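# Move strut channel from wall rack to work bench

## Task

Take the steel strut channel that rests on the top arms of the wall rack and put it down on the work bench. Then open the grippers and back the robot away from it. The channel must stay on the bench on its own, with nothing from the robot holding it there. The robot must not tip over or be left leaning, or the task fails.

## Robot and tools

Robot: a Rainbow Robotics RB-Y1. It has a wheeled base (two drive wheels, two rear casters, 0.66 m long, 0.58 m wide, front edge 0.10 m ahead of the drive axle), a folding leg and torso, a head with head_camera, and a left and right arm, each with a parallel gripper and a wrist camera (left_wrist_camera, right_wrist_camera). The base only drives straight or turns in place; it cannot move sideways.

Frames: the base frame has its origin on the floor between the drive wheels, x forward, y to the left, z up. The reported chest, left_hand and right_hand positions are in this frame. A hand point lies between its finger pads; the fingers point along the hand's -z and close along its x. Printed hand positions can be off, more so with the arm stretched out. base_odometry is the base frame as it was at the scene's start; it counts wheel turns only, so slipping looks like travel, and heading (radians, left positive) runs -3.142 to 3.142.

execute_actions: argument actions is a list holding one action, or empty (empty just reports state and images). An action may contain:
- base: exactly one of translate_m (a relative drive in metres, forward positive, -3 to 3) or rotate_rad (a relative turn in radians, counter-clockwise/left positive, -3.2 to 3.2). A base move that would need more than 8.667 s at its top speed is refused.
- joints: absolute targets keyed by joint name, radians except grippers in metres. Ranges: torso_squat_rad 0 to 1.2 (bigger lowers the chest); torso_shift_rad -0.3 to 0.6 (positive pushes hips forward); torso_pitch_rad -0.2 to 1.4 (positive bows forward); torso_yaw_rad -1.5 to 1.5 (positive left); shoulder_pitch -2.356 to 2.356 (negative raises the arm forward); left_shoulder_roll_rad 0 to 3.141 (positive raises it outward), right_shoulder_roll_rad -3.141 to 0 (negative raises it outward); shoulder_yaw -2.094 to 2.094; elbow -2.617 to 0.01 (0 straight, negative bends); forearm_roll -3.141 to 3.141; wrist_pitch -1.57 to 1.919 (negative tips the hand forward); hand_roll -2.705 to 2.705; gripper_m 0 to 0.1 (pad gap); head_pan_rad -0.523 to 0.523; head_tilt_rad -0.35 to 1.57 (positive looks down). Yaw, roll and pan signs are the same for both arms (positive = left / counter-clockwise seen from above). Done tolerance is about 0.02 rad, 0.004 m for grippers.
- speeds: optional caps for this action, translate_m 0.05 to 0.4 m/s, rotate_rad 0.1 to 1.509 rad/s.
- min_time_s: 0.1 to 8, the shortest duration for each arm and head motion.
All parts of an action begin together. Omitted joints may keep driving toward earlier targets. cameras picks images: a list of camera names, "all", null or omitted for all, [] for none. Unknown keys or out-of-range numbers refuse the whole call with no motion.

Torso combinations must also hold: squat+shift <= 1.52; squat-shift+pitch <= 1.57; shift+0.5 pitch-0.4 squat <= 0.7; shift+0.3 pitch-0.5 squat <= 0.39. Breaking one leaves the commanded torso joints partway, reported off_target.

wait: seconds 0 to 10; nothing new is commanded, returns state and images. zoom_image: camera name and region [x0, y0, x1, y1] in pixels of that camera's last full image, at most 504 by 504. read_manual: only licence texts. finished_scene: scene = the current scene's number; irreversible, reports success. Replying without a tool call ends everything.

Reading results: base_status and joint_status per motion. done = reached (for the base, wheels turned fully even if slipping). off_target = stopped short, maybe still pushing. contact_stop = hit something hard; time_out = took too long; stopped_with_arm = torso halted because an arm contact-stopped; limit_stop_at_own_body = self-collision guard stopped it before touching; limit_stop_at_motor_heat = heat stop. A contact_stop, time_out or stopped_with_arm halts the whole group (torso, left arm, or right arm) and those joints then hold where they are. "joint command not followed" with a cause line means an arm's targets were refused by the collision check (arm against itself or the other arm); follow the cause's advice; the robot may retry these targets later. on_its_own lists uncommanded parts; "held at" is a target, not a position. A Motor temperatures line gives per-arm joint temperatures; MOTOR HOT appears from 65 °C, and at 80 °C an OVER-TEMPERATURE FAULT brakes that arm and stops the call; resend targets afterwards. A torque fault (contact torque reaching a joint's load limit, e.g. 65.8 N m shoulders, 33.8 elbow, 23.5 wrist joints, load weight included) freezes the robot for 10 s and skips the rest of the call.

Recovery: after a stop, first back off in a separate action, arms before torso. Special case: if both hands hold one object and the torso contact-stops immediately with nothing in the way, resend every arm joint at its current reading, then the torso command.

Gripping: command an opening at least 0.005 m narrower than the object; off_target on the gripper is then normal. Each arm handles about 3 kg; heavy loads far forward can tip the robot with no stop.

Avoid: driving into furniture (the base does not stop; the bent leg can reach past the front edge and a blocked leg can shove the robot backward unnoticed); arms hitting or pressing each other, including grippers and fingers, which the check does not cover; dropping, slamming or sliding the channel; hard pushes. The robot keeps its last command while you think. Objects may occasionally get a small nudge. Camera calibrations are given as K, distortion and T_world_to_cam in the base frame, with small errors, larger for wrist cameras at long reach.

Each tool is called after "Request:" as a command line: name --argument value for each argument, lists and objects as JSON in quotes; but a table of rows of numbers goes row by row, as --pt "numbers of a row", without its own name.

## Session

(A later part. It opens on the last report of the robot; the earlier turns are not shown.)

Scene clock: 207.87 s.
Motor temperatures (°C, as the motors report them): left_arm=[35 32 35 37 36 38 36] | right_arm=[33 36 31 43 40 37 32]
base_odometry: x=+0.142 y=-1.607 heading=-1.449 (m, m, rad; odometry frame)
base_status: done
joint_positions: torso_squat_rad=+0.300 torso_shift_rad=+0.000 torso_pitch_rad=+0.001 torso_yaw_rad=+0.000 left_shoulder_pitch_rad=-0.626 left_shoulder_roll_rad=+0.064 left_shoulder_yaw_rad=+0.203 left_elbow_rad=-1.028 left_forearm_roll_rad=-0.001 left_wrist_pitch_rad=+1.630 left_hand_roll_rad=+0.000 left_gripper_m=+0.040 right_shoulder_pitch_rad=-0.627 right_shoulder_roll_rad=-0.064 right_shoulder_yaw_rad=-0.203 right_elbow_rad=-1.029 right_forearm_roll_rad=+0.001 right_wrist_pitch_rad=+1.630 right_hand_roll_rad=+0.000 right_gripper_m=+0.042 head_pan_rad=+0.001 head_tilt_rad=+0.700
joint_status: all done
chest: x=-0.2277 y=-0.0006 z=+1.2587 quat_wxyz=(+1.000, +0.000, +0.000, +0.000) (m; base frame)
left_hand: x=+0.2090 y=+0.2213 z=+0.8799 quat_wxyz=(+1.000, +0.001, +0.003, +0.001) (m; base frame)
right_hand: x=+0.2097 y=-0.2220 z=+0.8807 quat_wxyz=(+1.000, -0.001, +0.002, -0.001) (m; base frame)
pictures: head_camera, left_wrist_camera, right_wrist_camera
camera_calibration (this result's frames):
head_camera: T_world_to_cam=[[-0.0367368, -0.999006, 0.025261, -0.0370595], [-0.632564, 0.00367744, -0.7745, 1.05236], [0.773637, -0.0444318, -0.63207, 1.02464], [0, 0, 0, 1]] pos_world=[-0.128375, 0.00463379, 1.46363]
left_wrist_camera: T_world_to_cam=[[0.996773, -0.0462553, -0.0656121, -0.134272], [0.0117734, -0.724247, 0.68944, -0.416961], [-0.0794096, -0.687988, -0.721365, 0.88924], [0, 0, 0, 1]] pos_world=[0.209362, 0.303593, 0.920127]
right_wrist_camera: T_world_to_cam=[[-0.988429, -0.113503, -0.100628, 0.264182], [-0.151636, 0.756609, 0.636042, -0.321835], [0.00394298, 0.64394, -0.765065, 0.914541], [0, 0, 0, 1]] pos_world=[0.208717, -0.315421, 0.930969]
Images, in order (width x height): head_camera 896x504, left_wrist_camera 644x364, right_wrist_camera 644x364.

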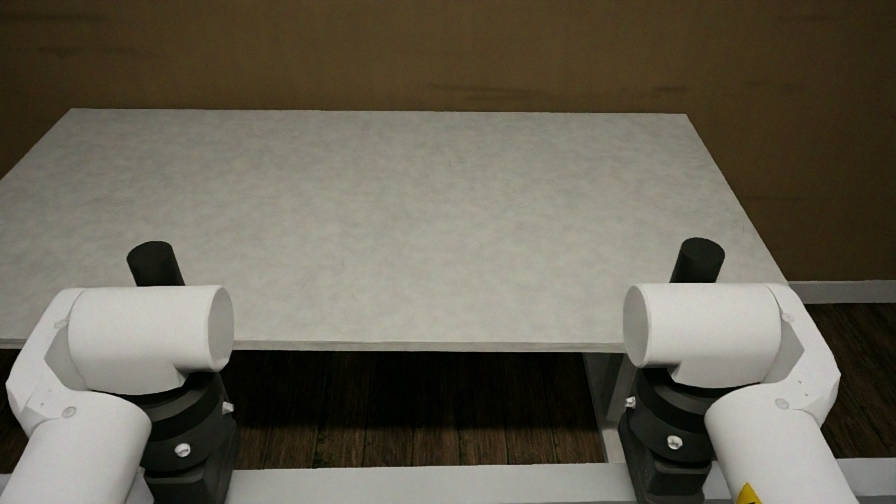

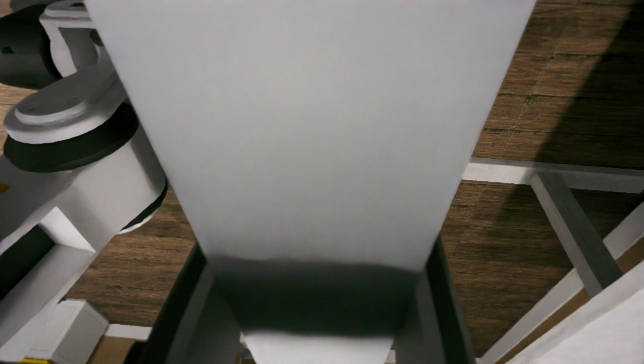

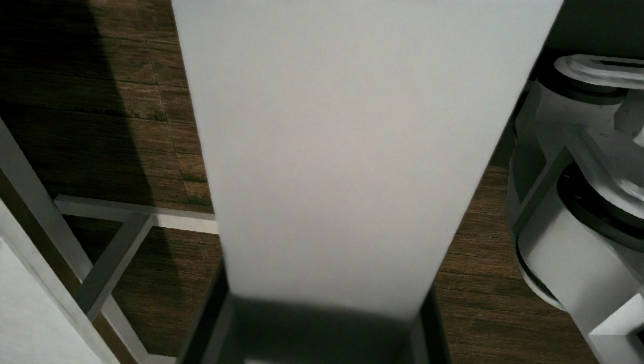

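Request:
execute_actions --actions '[{"base":{"translate_m":0.48},"speeds":{"translate_m":0.2},"joints":{"head_tilt_rad":0.9,"torso_squat_rad":0.55}}]'

Scene clock: 226.40 s.
Motor temperatures (°C, as the motors report them): left_arm=[35 32 35 37 36 38 36] | right_arm=[33 36 31 43 40 37 32]
base_odometry: x=+0.200 y=-2.084 heading=-1.450 (m, m, rad; odometry frame)
base_status: done
joint_positions: torso_squat_rad=+0.550 torso_shift_rad=+0.000 torso_pitch_rad=+0.001 torso_yaw_rad=+0.000 left_shoulder_pitch_rad=-0.626 left_shoulder_roll_rad=+0.064 left_shoulder_yaw_rad=+0.203 left_elbow_rad=-1.028 left_forearm_roll_rad=-0.001 left_wrist_pitch_rad=+1.630 left_hand_roll_rad=+0.000 left_gripper_m=+0.040 right_shoulder_pitch_rad=-0.627 right_shoulder_roll_rad=-0.064 right_shoulder_yaw_rad=-0.203 right_elbow_rad=-1.029 right_forearm_roll_rad=+0.001 right_wrist_pitch_rad=+1.630 right_hand_roll_rad=+0.000 right_gripper_m=+0.042 head_pan_rad=+0.001 head_tilt_rad=+0.900
joint_status: all done
chest: x=-0.2278 y=-0.0005 z=+1.1867 quat_wxyz=(+1.000, +0.000, +0.000, +0.000) (m; base frame)
left_hand: x=+0.2090 y=+0.2213 z=+0.8080 quat_wxyz=(+1.000, +0.001, +0.003, +0.001) (m; base frame)
right_hand: x=+0.2097 y=-0.2219 z=+0.8088 quat_wxyz=(+1.000, -0.001, +0.002, -0.001) (m; base frame)
pictures: head_camera, left_wrist_camera, right_wrist_camera
camera_calibration (this result's frames):
head_camera: T_world_to_cam=[[-0.0308987, -0.999005, 0.0321574, -0.0435624], [-0.773753, 0.00354048, -0.633478, 0.771944], [0.632734, -0.0444555, -0.773092, 1.14583], [0, 0, 0, 1]] pos_world=[-0.129061, 0.00468647, 1.37625]
left_wrist_camera: T_world_to_cam=[[0.996781, -0.0462475, -0.0654931, -0.139039], [0.0116966, -0.724248, 0.68944, -0.367332], [-0.0793181, -0.687987, -0.721375, 0.837389], [0, 0, 0, 1]] pos_world=[0.209308, 0.303644, 0.848219]
right_wrist_camera: T_world_to_cam=[[-0.988415, -0.1135, -0.100762, 0.257017], [-0.15172, 0.756611, 0.636019, -0.276106], [0.00404928, 0.643939, -0.765066, 0.859482], [0, 0, 0, 1]] pos_world=[0.208669, -0.315377, 0.859067]
Images, in order (width x height): head_camera 896x504, left_wrist_camera 644x364, right_wrist_camera 644x364.

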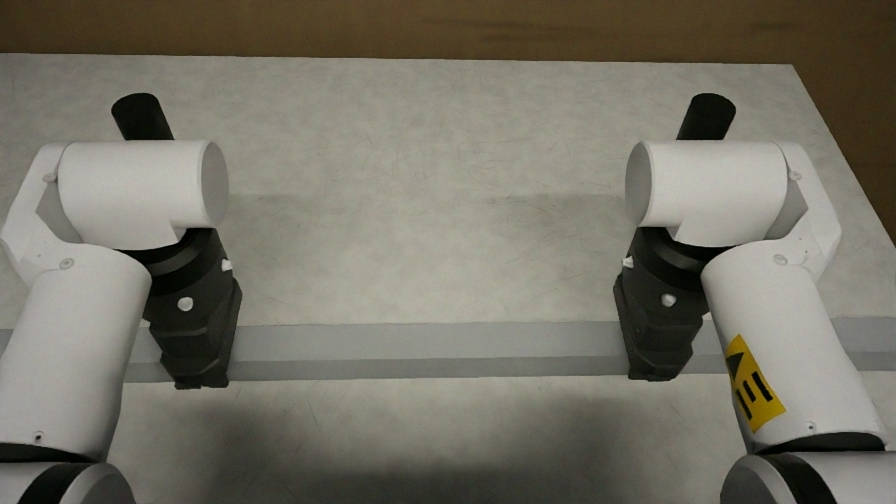

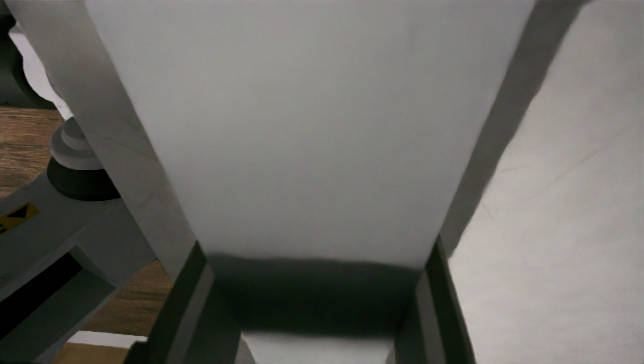

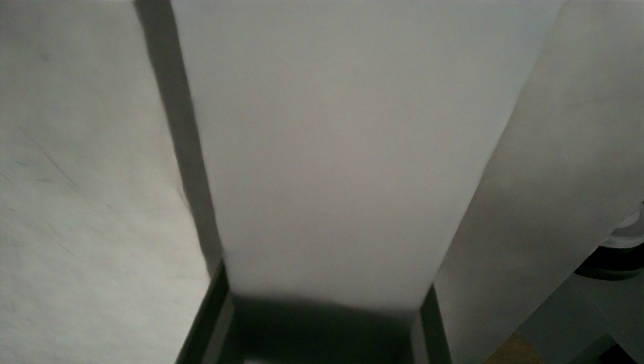

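Request:
execute_actions --actions '[{"joints":{"torso_squat_rad":0.65}}]'

Scene clock: 237.47 s.
Motor temperatures (°C, as the motors report them): left_arm=[35 32 35 37 36 38 36] | right_arm=[33 36 31 42 40 37 32]
base_odometry: x=+0.200 y=-2.084 heading=-1.450 (m, m, rad; odometry frame)
base_status: not commanded
joint_positions: torso_squat_rad=+0.650 torso_shift_rad=+0.000 torso_pitch_rad=+0.000 torso_yaw_rad=+0.000 left_shoulder_pitch_rad=-0.625 left_shoulder_roll_rad=+0.064 left_shoulder_yaw_rad=+0.203 left_elbow_rad=-1.028 left_forearm_roll_rad=-0.001 left_wrist_pitch_rad=+1.630 left_hand_roll_rad=+0.000 left_gripper_m=+0.040 right_shoulder_pitch_rad=-0.627 right_shoulder_roll_rad=-0.064 right_shoulder_yaw_rad=-0.203 right_elbow_rad=-1.029 right_forearm_roll_rad=+0.001 right_wrist_pitch_rad=+1.630 right_hand_roll_rad=+0.000 right_gripper_m=+0.042 head_pan_rad=+0.001 head_tilt_rad=+0.900
joint_status: all done
chest: x=-0.2278 y=-0.0005 z=+1.1472 quat_wxyz=(+1.000, +0.000, +0.000, +0.000) (m; base frame)
left_hand: x=+0.2089 y=+0.2214 z=+0.7685 quat_wxyz=(+1.000, +0.001, +0.003, +0.001) (m; base frame)
right_hand: x=+0.2097 y=-0.2219 z=+0.7693 quat_wxyz=(+1.000, -0.001, +0.002, -0.001) (m; base frame)
pictures: head_camera, left_wrist_camera, right_wrist_camera
camera_calibration (this result's frames):
head_camera: T_world_to_cam=[[-0.0309022, -0.999005, 0.0321544, -0.0422654], [-0.773683, 0.00354017, -0.633563, 0.746977], [0.632819, -0.0444558, -0.773023, 1.11527], [0, 0, 0, 1]] pos_world=[-0.129149, 0.00471254, 1.33675]
left_wrist_camera: T_world_to_cam=[[0.99678, -0.0461968, -0.0655363, -0.141513], [0.0117633, -0.724247, 0.68944, -0.340064], [-0.0793144, -0.687991, -0.721372, 0.808905], [0, 0, 0, 1]] pos_world=[0.209216, 0.303692, 0.808701]
right_wrist_camera: T_world_to_cam=[[-0.988413, -0.113483, -0.100802, 0.253027], [-0.151733, 0.756614, 0.636013, -0.251011], [0.00409174, 0.643938, -0.765066, 0.829258], [0, 0, 0, 1]] pos_world=[0.208615, -0.315359, 0.819589]
Images, in order (width x height): head_camera 896x504, left_wrist_camera 644x364, right_wrist_camera 644x364.

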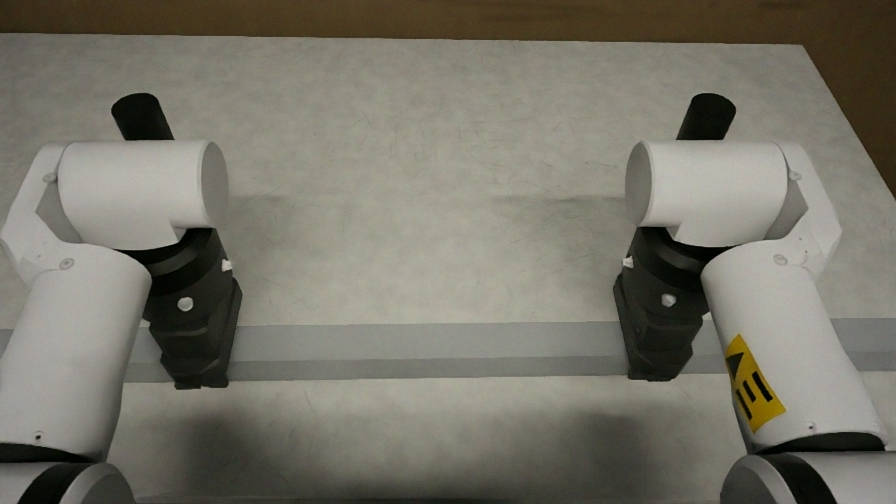

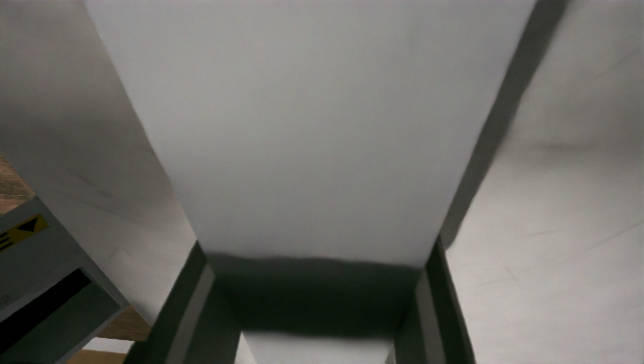

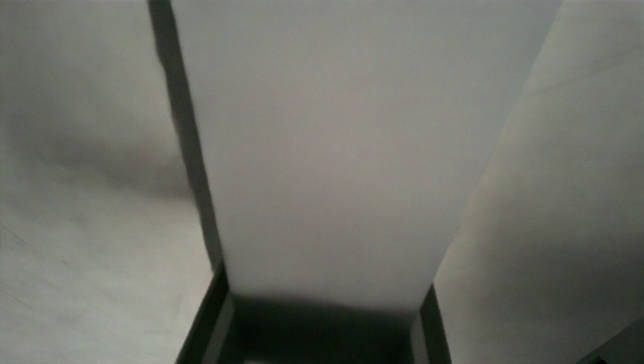

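Request:
execute_actions --actions '[{"joints":{"torso_squat_rad":0.675}}]' --cameras '["head_camera"]'

Scene clock: 241.40 s.
Motor temperatures (°C, as the motors report them): left_arm=[35 32 35 37 36 38 36] | right_arm=[33 36 31 42 40 37 32]
base_odometry: x=+0.200 y=-2.084 heading=-1.450 (m, m, rad; odometry frame)
base_status: not commanded
joint_positions: torso_squat_rad=+0.675 torso_shift_rad=+0.000 torso_pitch_rad=+0.000 torso_yaw_rad=+0.000 left_shoulder_pitch_rad=-0.624 left_shoulder_roll_rad=+0.064 left_shoulder_yaw_rad=+0.203 left_elbow_rad=-1.027 left_forearm_roll_rad=-0.001 left_wrist_pitch_rad=+1.629 left_hand_roll_rad=+0.000 left_gripper_m=+0.040 right_shoulder_pitch_rad=-0.629 right_shoulder_roll_rad=-0.065 right_shoulder_yaw_rad=-0.203 right_elbow_rad=-1.031 right_forearm_roll_rad=+0.001 right_wrist_pitch_rad=+1.631 right_hand_roll_rad=+0.000 right_gripper_m=+0.042 head_pan_rad=+0.001 head_tilt_rad=+0.900
joint_status: all done
chest: x=-0.2281 y=-0.0002 z=+1.1364 quat_wxyz=(+1.000, +0.000, +0.000, +0.000) (m; base frame)
left_hand: x=+0.2083 y=+0.2215 z=+0.7573 quat_wxyz=(+1.000, +0.001, +0.003, +0.001) (m; base frame)
right_hand: x=+0.2109 y=-0.2217 z=+0.7603 quat_wxyz=(+1.000, -0.001, +0.000, -0.001) (m; base frame)
pictures: head_camera
camera_calibration (this result's frames):
head_camera: T_world_to_cam=[[-0.0309511, -0.998988, 0.0326394, -0.0422473], [-0.773325, 0.00324511, -0.634002, 0.740493], [0.633254, -0.0448639, -0.772643, 1.10681], [0, 0, 0, 1]] pos_world=[-0.129557, 0.00504825, 1.32602]
Images, in order (width x height): head_camera 896x504.

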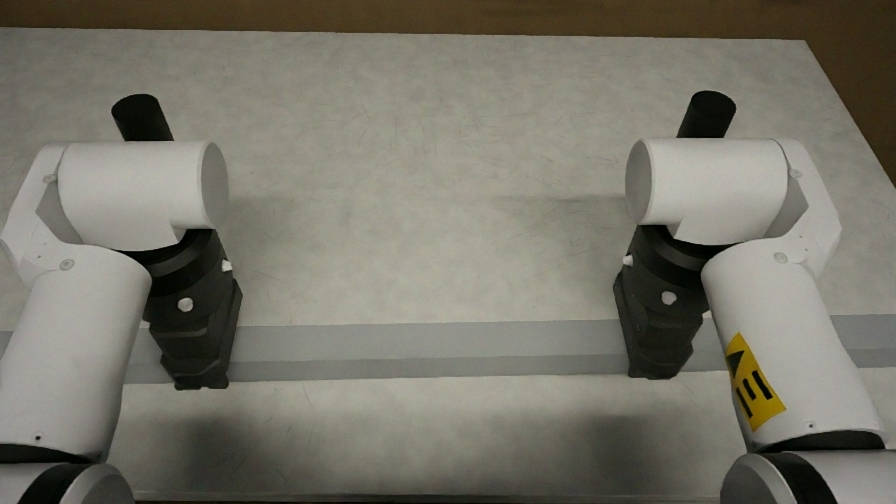

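Request:
execute_actions --actions '[{"joints":{"torso_squat_rad":0.7}}]' --cameras '["head_camera"]'

Scene clock: 246.63 s.
Motor temperatures (°C, as the motors report them): left_arm=[35 32 35 37 36 38 36] | right_arm=[33 36 31 42 40 37 32]
base_odometry: x=+0.200 y=-2.084 heading=-1.450 (m, m, rad; odometry frame)
base_status: not commanded
joint_positions: torso_squat_rad=+0.700 torso_shift_rad=-0.002 torso_pitch_rad=-0.004 torso_yaw_rad=+0.000 left_shoulder_pitch_rad=-0.630 left_shoulder_roll_rad=+0.065 left_shoulder_yaw_rad=+0.203 left_elbow_rad=-1.031 left_forearm_roll_rad=-0.001 left_wrist_pitch_rad=+1.632 left_hand_roll_rad=+0.000 left_gripper_m=+0.040 right_shoulder_pitch_rad=-0.634 right_shoulder_roll_rad=-0.065 right_shoulder_yaw_rad=-0.203 right_elbow_rad=-1.033 right_forearm_roll_rad=+0.001 right_wrist_pitch_rad=+1.631 right_hand_roll_rad=+0.000 right_gripper_m=+0.042 head_pan_rad=+0.001 head_tilt_rad=+0.900
joint_status: all done
chest: x=-0.2301 y=-0.0004 z=+1.1252 quat_wxyz=(+1.000, +0.000, -0.002, +0.000) (m; base frame)
left_hand: x=+0.2107 y=+0.2211 z=+0.7513 quat_wxyz=(+1.000, +0.001, -0.002, +0.001) (m; base frame)
right_hand: x=+0.2131 y=-0.2213 z=+0.7535 quat_wxyz=(+1.000, -0.001, -0.006, +0.000) (m; base frame)
pictures: head_camera
camera_calibration (this result's frames):
head_camera: T_world_to_cam=[[-0.0309321, -0.999003, 0.0321978, -0.0415754], [-0.770931, 0.00334276, -0.63691, 0.735672], [0.636167, -0.0445232, -0.770266, 1.09736], [0, 0, 0, 1]] pos_world=[-0.132239, 0.00486497, 1.31516]
Images, in order (width x height): head_camera 896x504.

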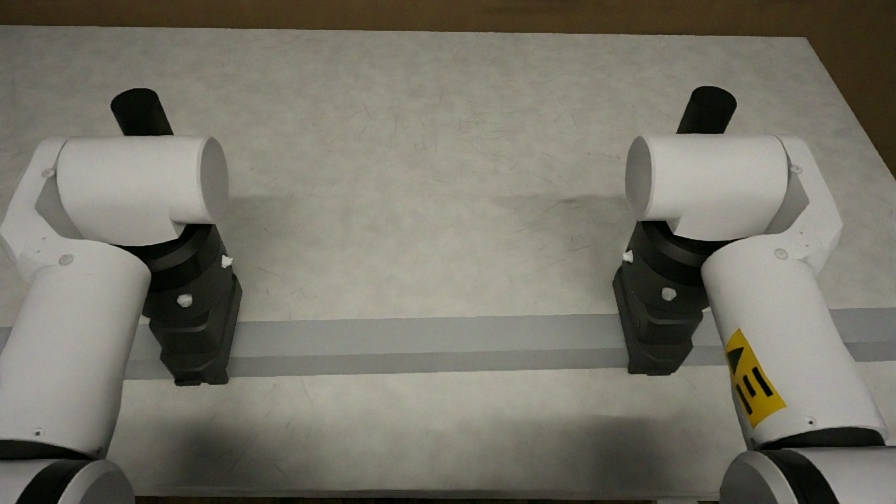

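Seated on both sides. Release.

Request:
execute_actions --actions '[{"joints":{"left_gripper_m":0.09,"right_gripper_m":0.09}}]' --cameras '[]'

Request:
execute_actions --actions '[{"joints":{"torso_squat_rad":0.42}}]' --cameras '[]'

Request:
execute_actions --actions '[{"base":{"translate_m":-0.9},"joints":{"head_tilt_rad":0.5}}]' --cameras '["head_camera"]'

Scene clock: 256.50 s.
Motor temperatures (°C, as the motors report them): left_arm=[35 32 35 36 36 38 36] | right_arm=[33 36 31 42 40 37 32]
base_odometry: x=+0.200 y=-2.084 heading=-1.450 (m, m, rad; odometry frame)
base_status: not commanded
joint_positions: torso_squat_rad=+0.700 torso_shift_rad=-0.001 torso_pitch_rad=-0.003 torso_yaw_rad=+0.000 left_shoulder_pitch_rad=-0.631 left_shoulder_roll_rad=+0.064 left_shoulder_yaw_rad=+0.203 left_elbow_rad=-1.032 left_forearm_roll_rad=+0.000 left_wrist_pitch_rad=+1.630 left_hand_roll_rad=+0.000 left_gripper_m=+0.090 right_shoulder_pitch_rad=-0.637 right_shoulder_roll_rad=-0.065 right_shoulder_yaw_rad=-0.203 right_elbow_rad=-1.034 right_forearm_roll_rad=+0.000 right_wrist_pitch_rad=+1.630 right_hand_roll_rad=+0.000 right_gripper_m=+0.089 head_pan_rad=+0.001 head_tilt_rad=+0.900
joint_status: all done
chest: x=-0.2296 y=-0.0004 z=+1.1252 quat_wxyz=(+1.000, +0.000, -0.002, +0.000) (m; base frame)
left_hand: x=+0.2117 y=+0.2200 z=+0.7514 quat_wxyz=(+1.000, +0.000, -0.003, +0.000) (m; base frame)
right_hand: x=+0.2149 y=-0.2205 z=+0.7544 quat_wxyz=(+1.000, -0.001, -0.008, +0.001) (m; base frame)
pictures: none
No camera images: the call's "cameras" was empty. Leave "cameras" out to get every camera's image.

Scene clock: 258.23 s.
Motor temperatures (°C, as the motors report them): left_arm=[35 32 35 36 36 38 36] | right_arm=[33 36 31 42 40 37 32]
base_odometry: x=+0.200 y=-2.084 heading=-1.450 (m, m, rad; odometry frame)
base_status: not commanded
joint_positions: torso_squat_rad=+0.420 torso_shift_rad=+0.000 torso_pitch_rad=-0.001 torso_yaw_rad=+0.000 left_shoulder_pitch_rad=-0.629 left_shoulder_roll_rad=+0.063 left_shoulder_yaw_rad=+0.203 left_elbow_rad=-1.030 left_forearm_roll_rad=+0.000 left_wrist_pitch_rad=+1.630 left_hand_roll_rad=+0.000 left_gripper_m=+0.090 right_shoulder_pitch_rad=-0.629 right_shoulder_roll_rad=-0.063 right_shoulder_yaw_rad=-0.203 right_elbow_rad=-1.030 right_forearm_roll_rad=+0.000 right_wrist_pitch_rad=+1.630 right_hand_roll_rad=+0.000 right_gripper_m=+0.090 head_pan_rad=+0.001 head_tilt_rad=+0.900
joint_status: all done
chest: x=-0.2284 y=-0.0006 z=+1.2291 quat_wxyz=(+1.000, +0.000, +0.000, +0.000) (m; base frame)
left_hand: x=+0.2107 y=+0.2199 z=+0.8529 quat_wxyz=(+1.000, +0.000, +0.000, +0.000) (m; base frame)
right_hand: x=+0.2107 y=-0.2208 z=+0.8527 quat_wxyz=(+1.000, +0.000, +0.000, +0.000) (m; base frame)
pictures: none
No camera images: the call's "cameras" was empty. Leave "cameras" out to get every camera's image.

Scene clock: 262.03 s.
Motor temperatures (°C, as the motors report them): left_arm=[35 32 35 36 36 38 36] | right_arm=[33 36 31 42 40 37 32]
base_odometry: x=+0.092 y=-1.190 heading=-1.450 (m, m, rad; odometry frame)
base_status: done
joint_positions: torso_squat_rad=+0.420 torso_shift_rad=+0.000 torso_pitch_rad=-0.001 torso_yaw_rad=+0.000 left_shoulder_pitch_rad=-0.629 left_shoulder_roll_rad=+0.063 left_shoulder_yaw_rad=+0.203 left_elbow_rad=-1.030 left_forearm_roll_rad=+0.000 left_wrist_pitch_rad=+1.630 left_hand_roll_rad=+0.000 left_gripper_m=+0.090 right_shoulder_pitch_rad=-0.629 right_shoulder_roll_rad=-0.063 right_shoulder_yaw_rad=-0.203 right_elbow_rad=-1.030 right_forearm_roll_rad=+0.000 right_wrist_pitch_rad=+1.630 right_hand_roll_rad=+0.000 right_gripper_m=+0.090 head_pan_rad=+0.001 head_tilt_rad=+0.500
joint_status: all done
chest: x=-0.2284 y=-0.0006 z=+1.2291 quat_wxyz=(+1.000, +0.000, +0.000, +0.000) (m; base frame)
left_hand: x=+0.2106 y=+0.2199 z=+0.8528 quat_wxyz=(+1.000, +0.000, +0.000, +0.000) (m; base frame)
right_hand: x=+0.2105 y=-0.2208 z=+0.8526 quat_wxyz=(+1.000, +0.000, +0.000, +0.000) (m; base frame)
pictures: head_camera
camera_calibration (this result's frames):
head_camera: T_world_to_cam=[[-0.0410713, -0.99901, 0.0171196, -0.0257072], [-0.46493, 0.00394254, -0.885339, 1.22185], [0.884394, -0.0443214, -0.464631, 0.790293], [0, 0, 0, 1]] pos_world=[-0.13191, 0.0045279, 1.44939]
Images, in order (width x height): head_camera 896x504.

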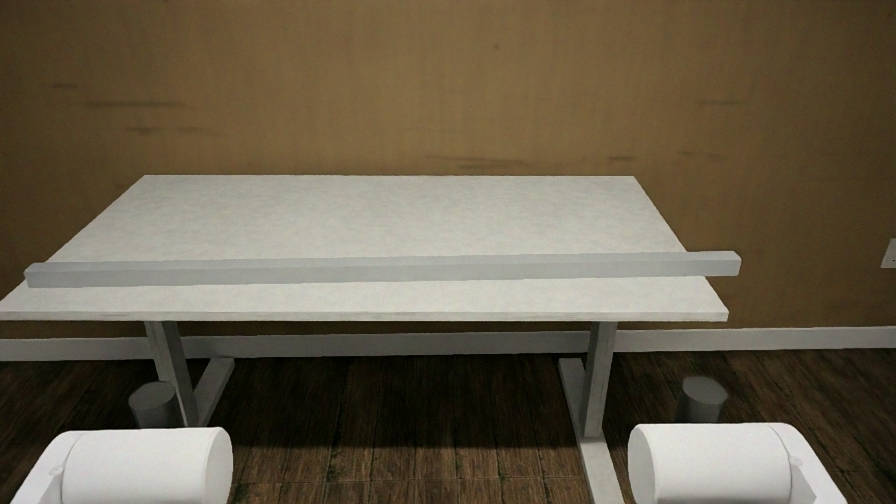

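Request:
finished_scene --scene 2

The scene is finished: the task was done.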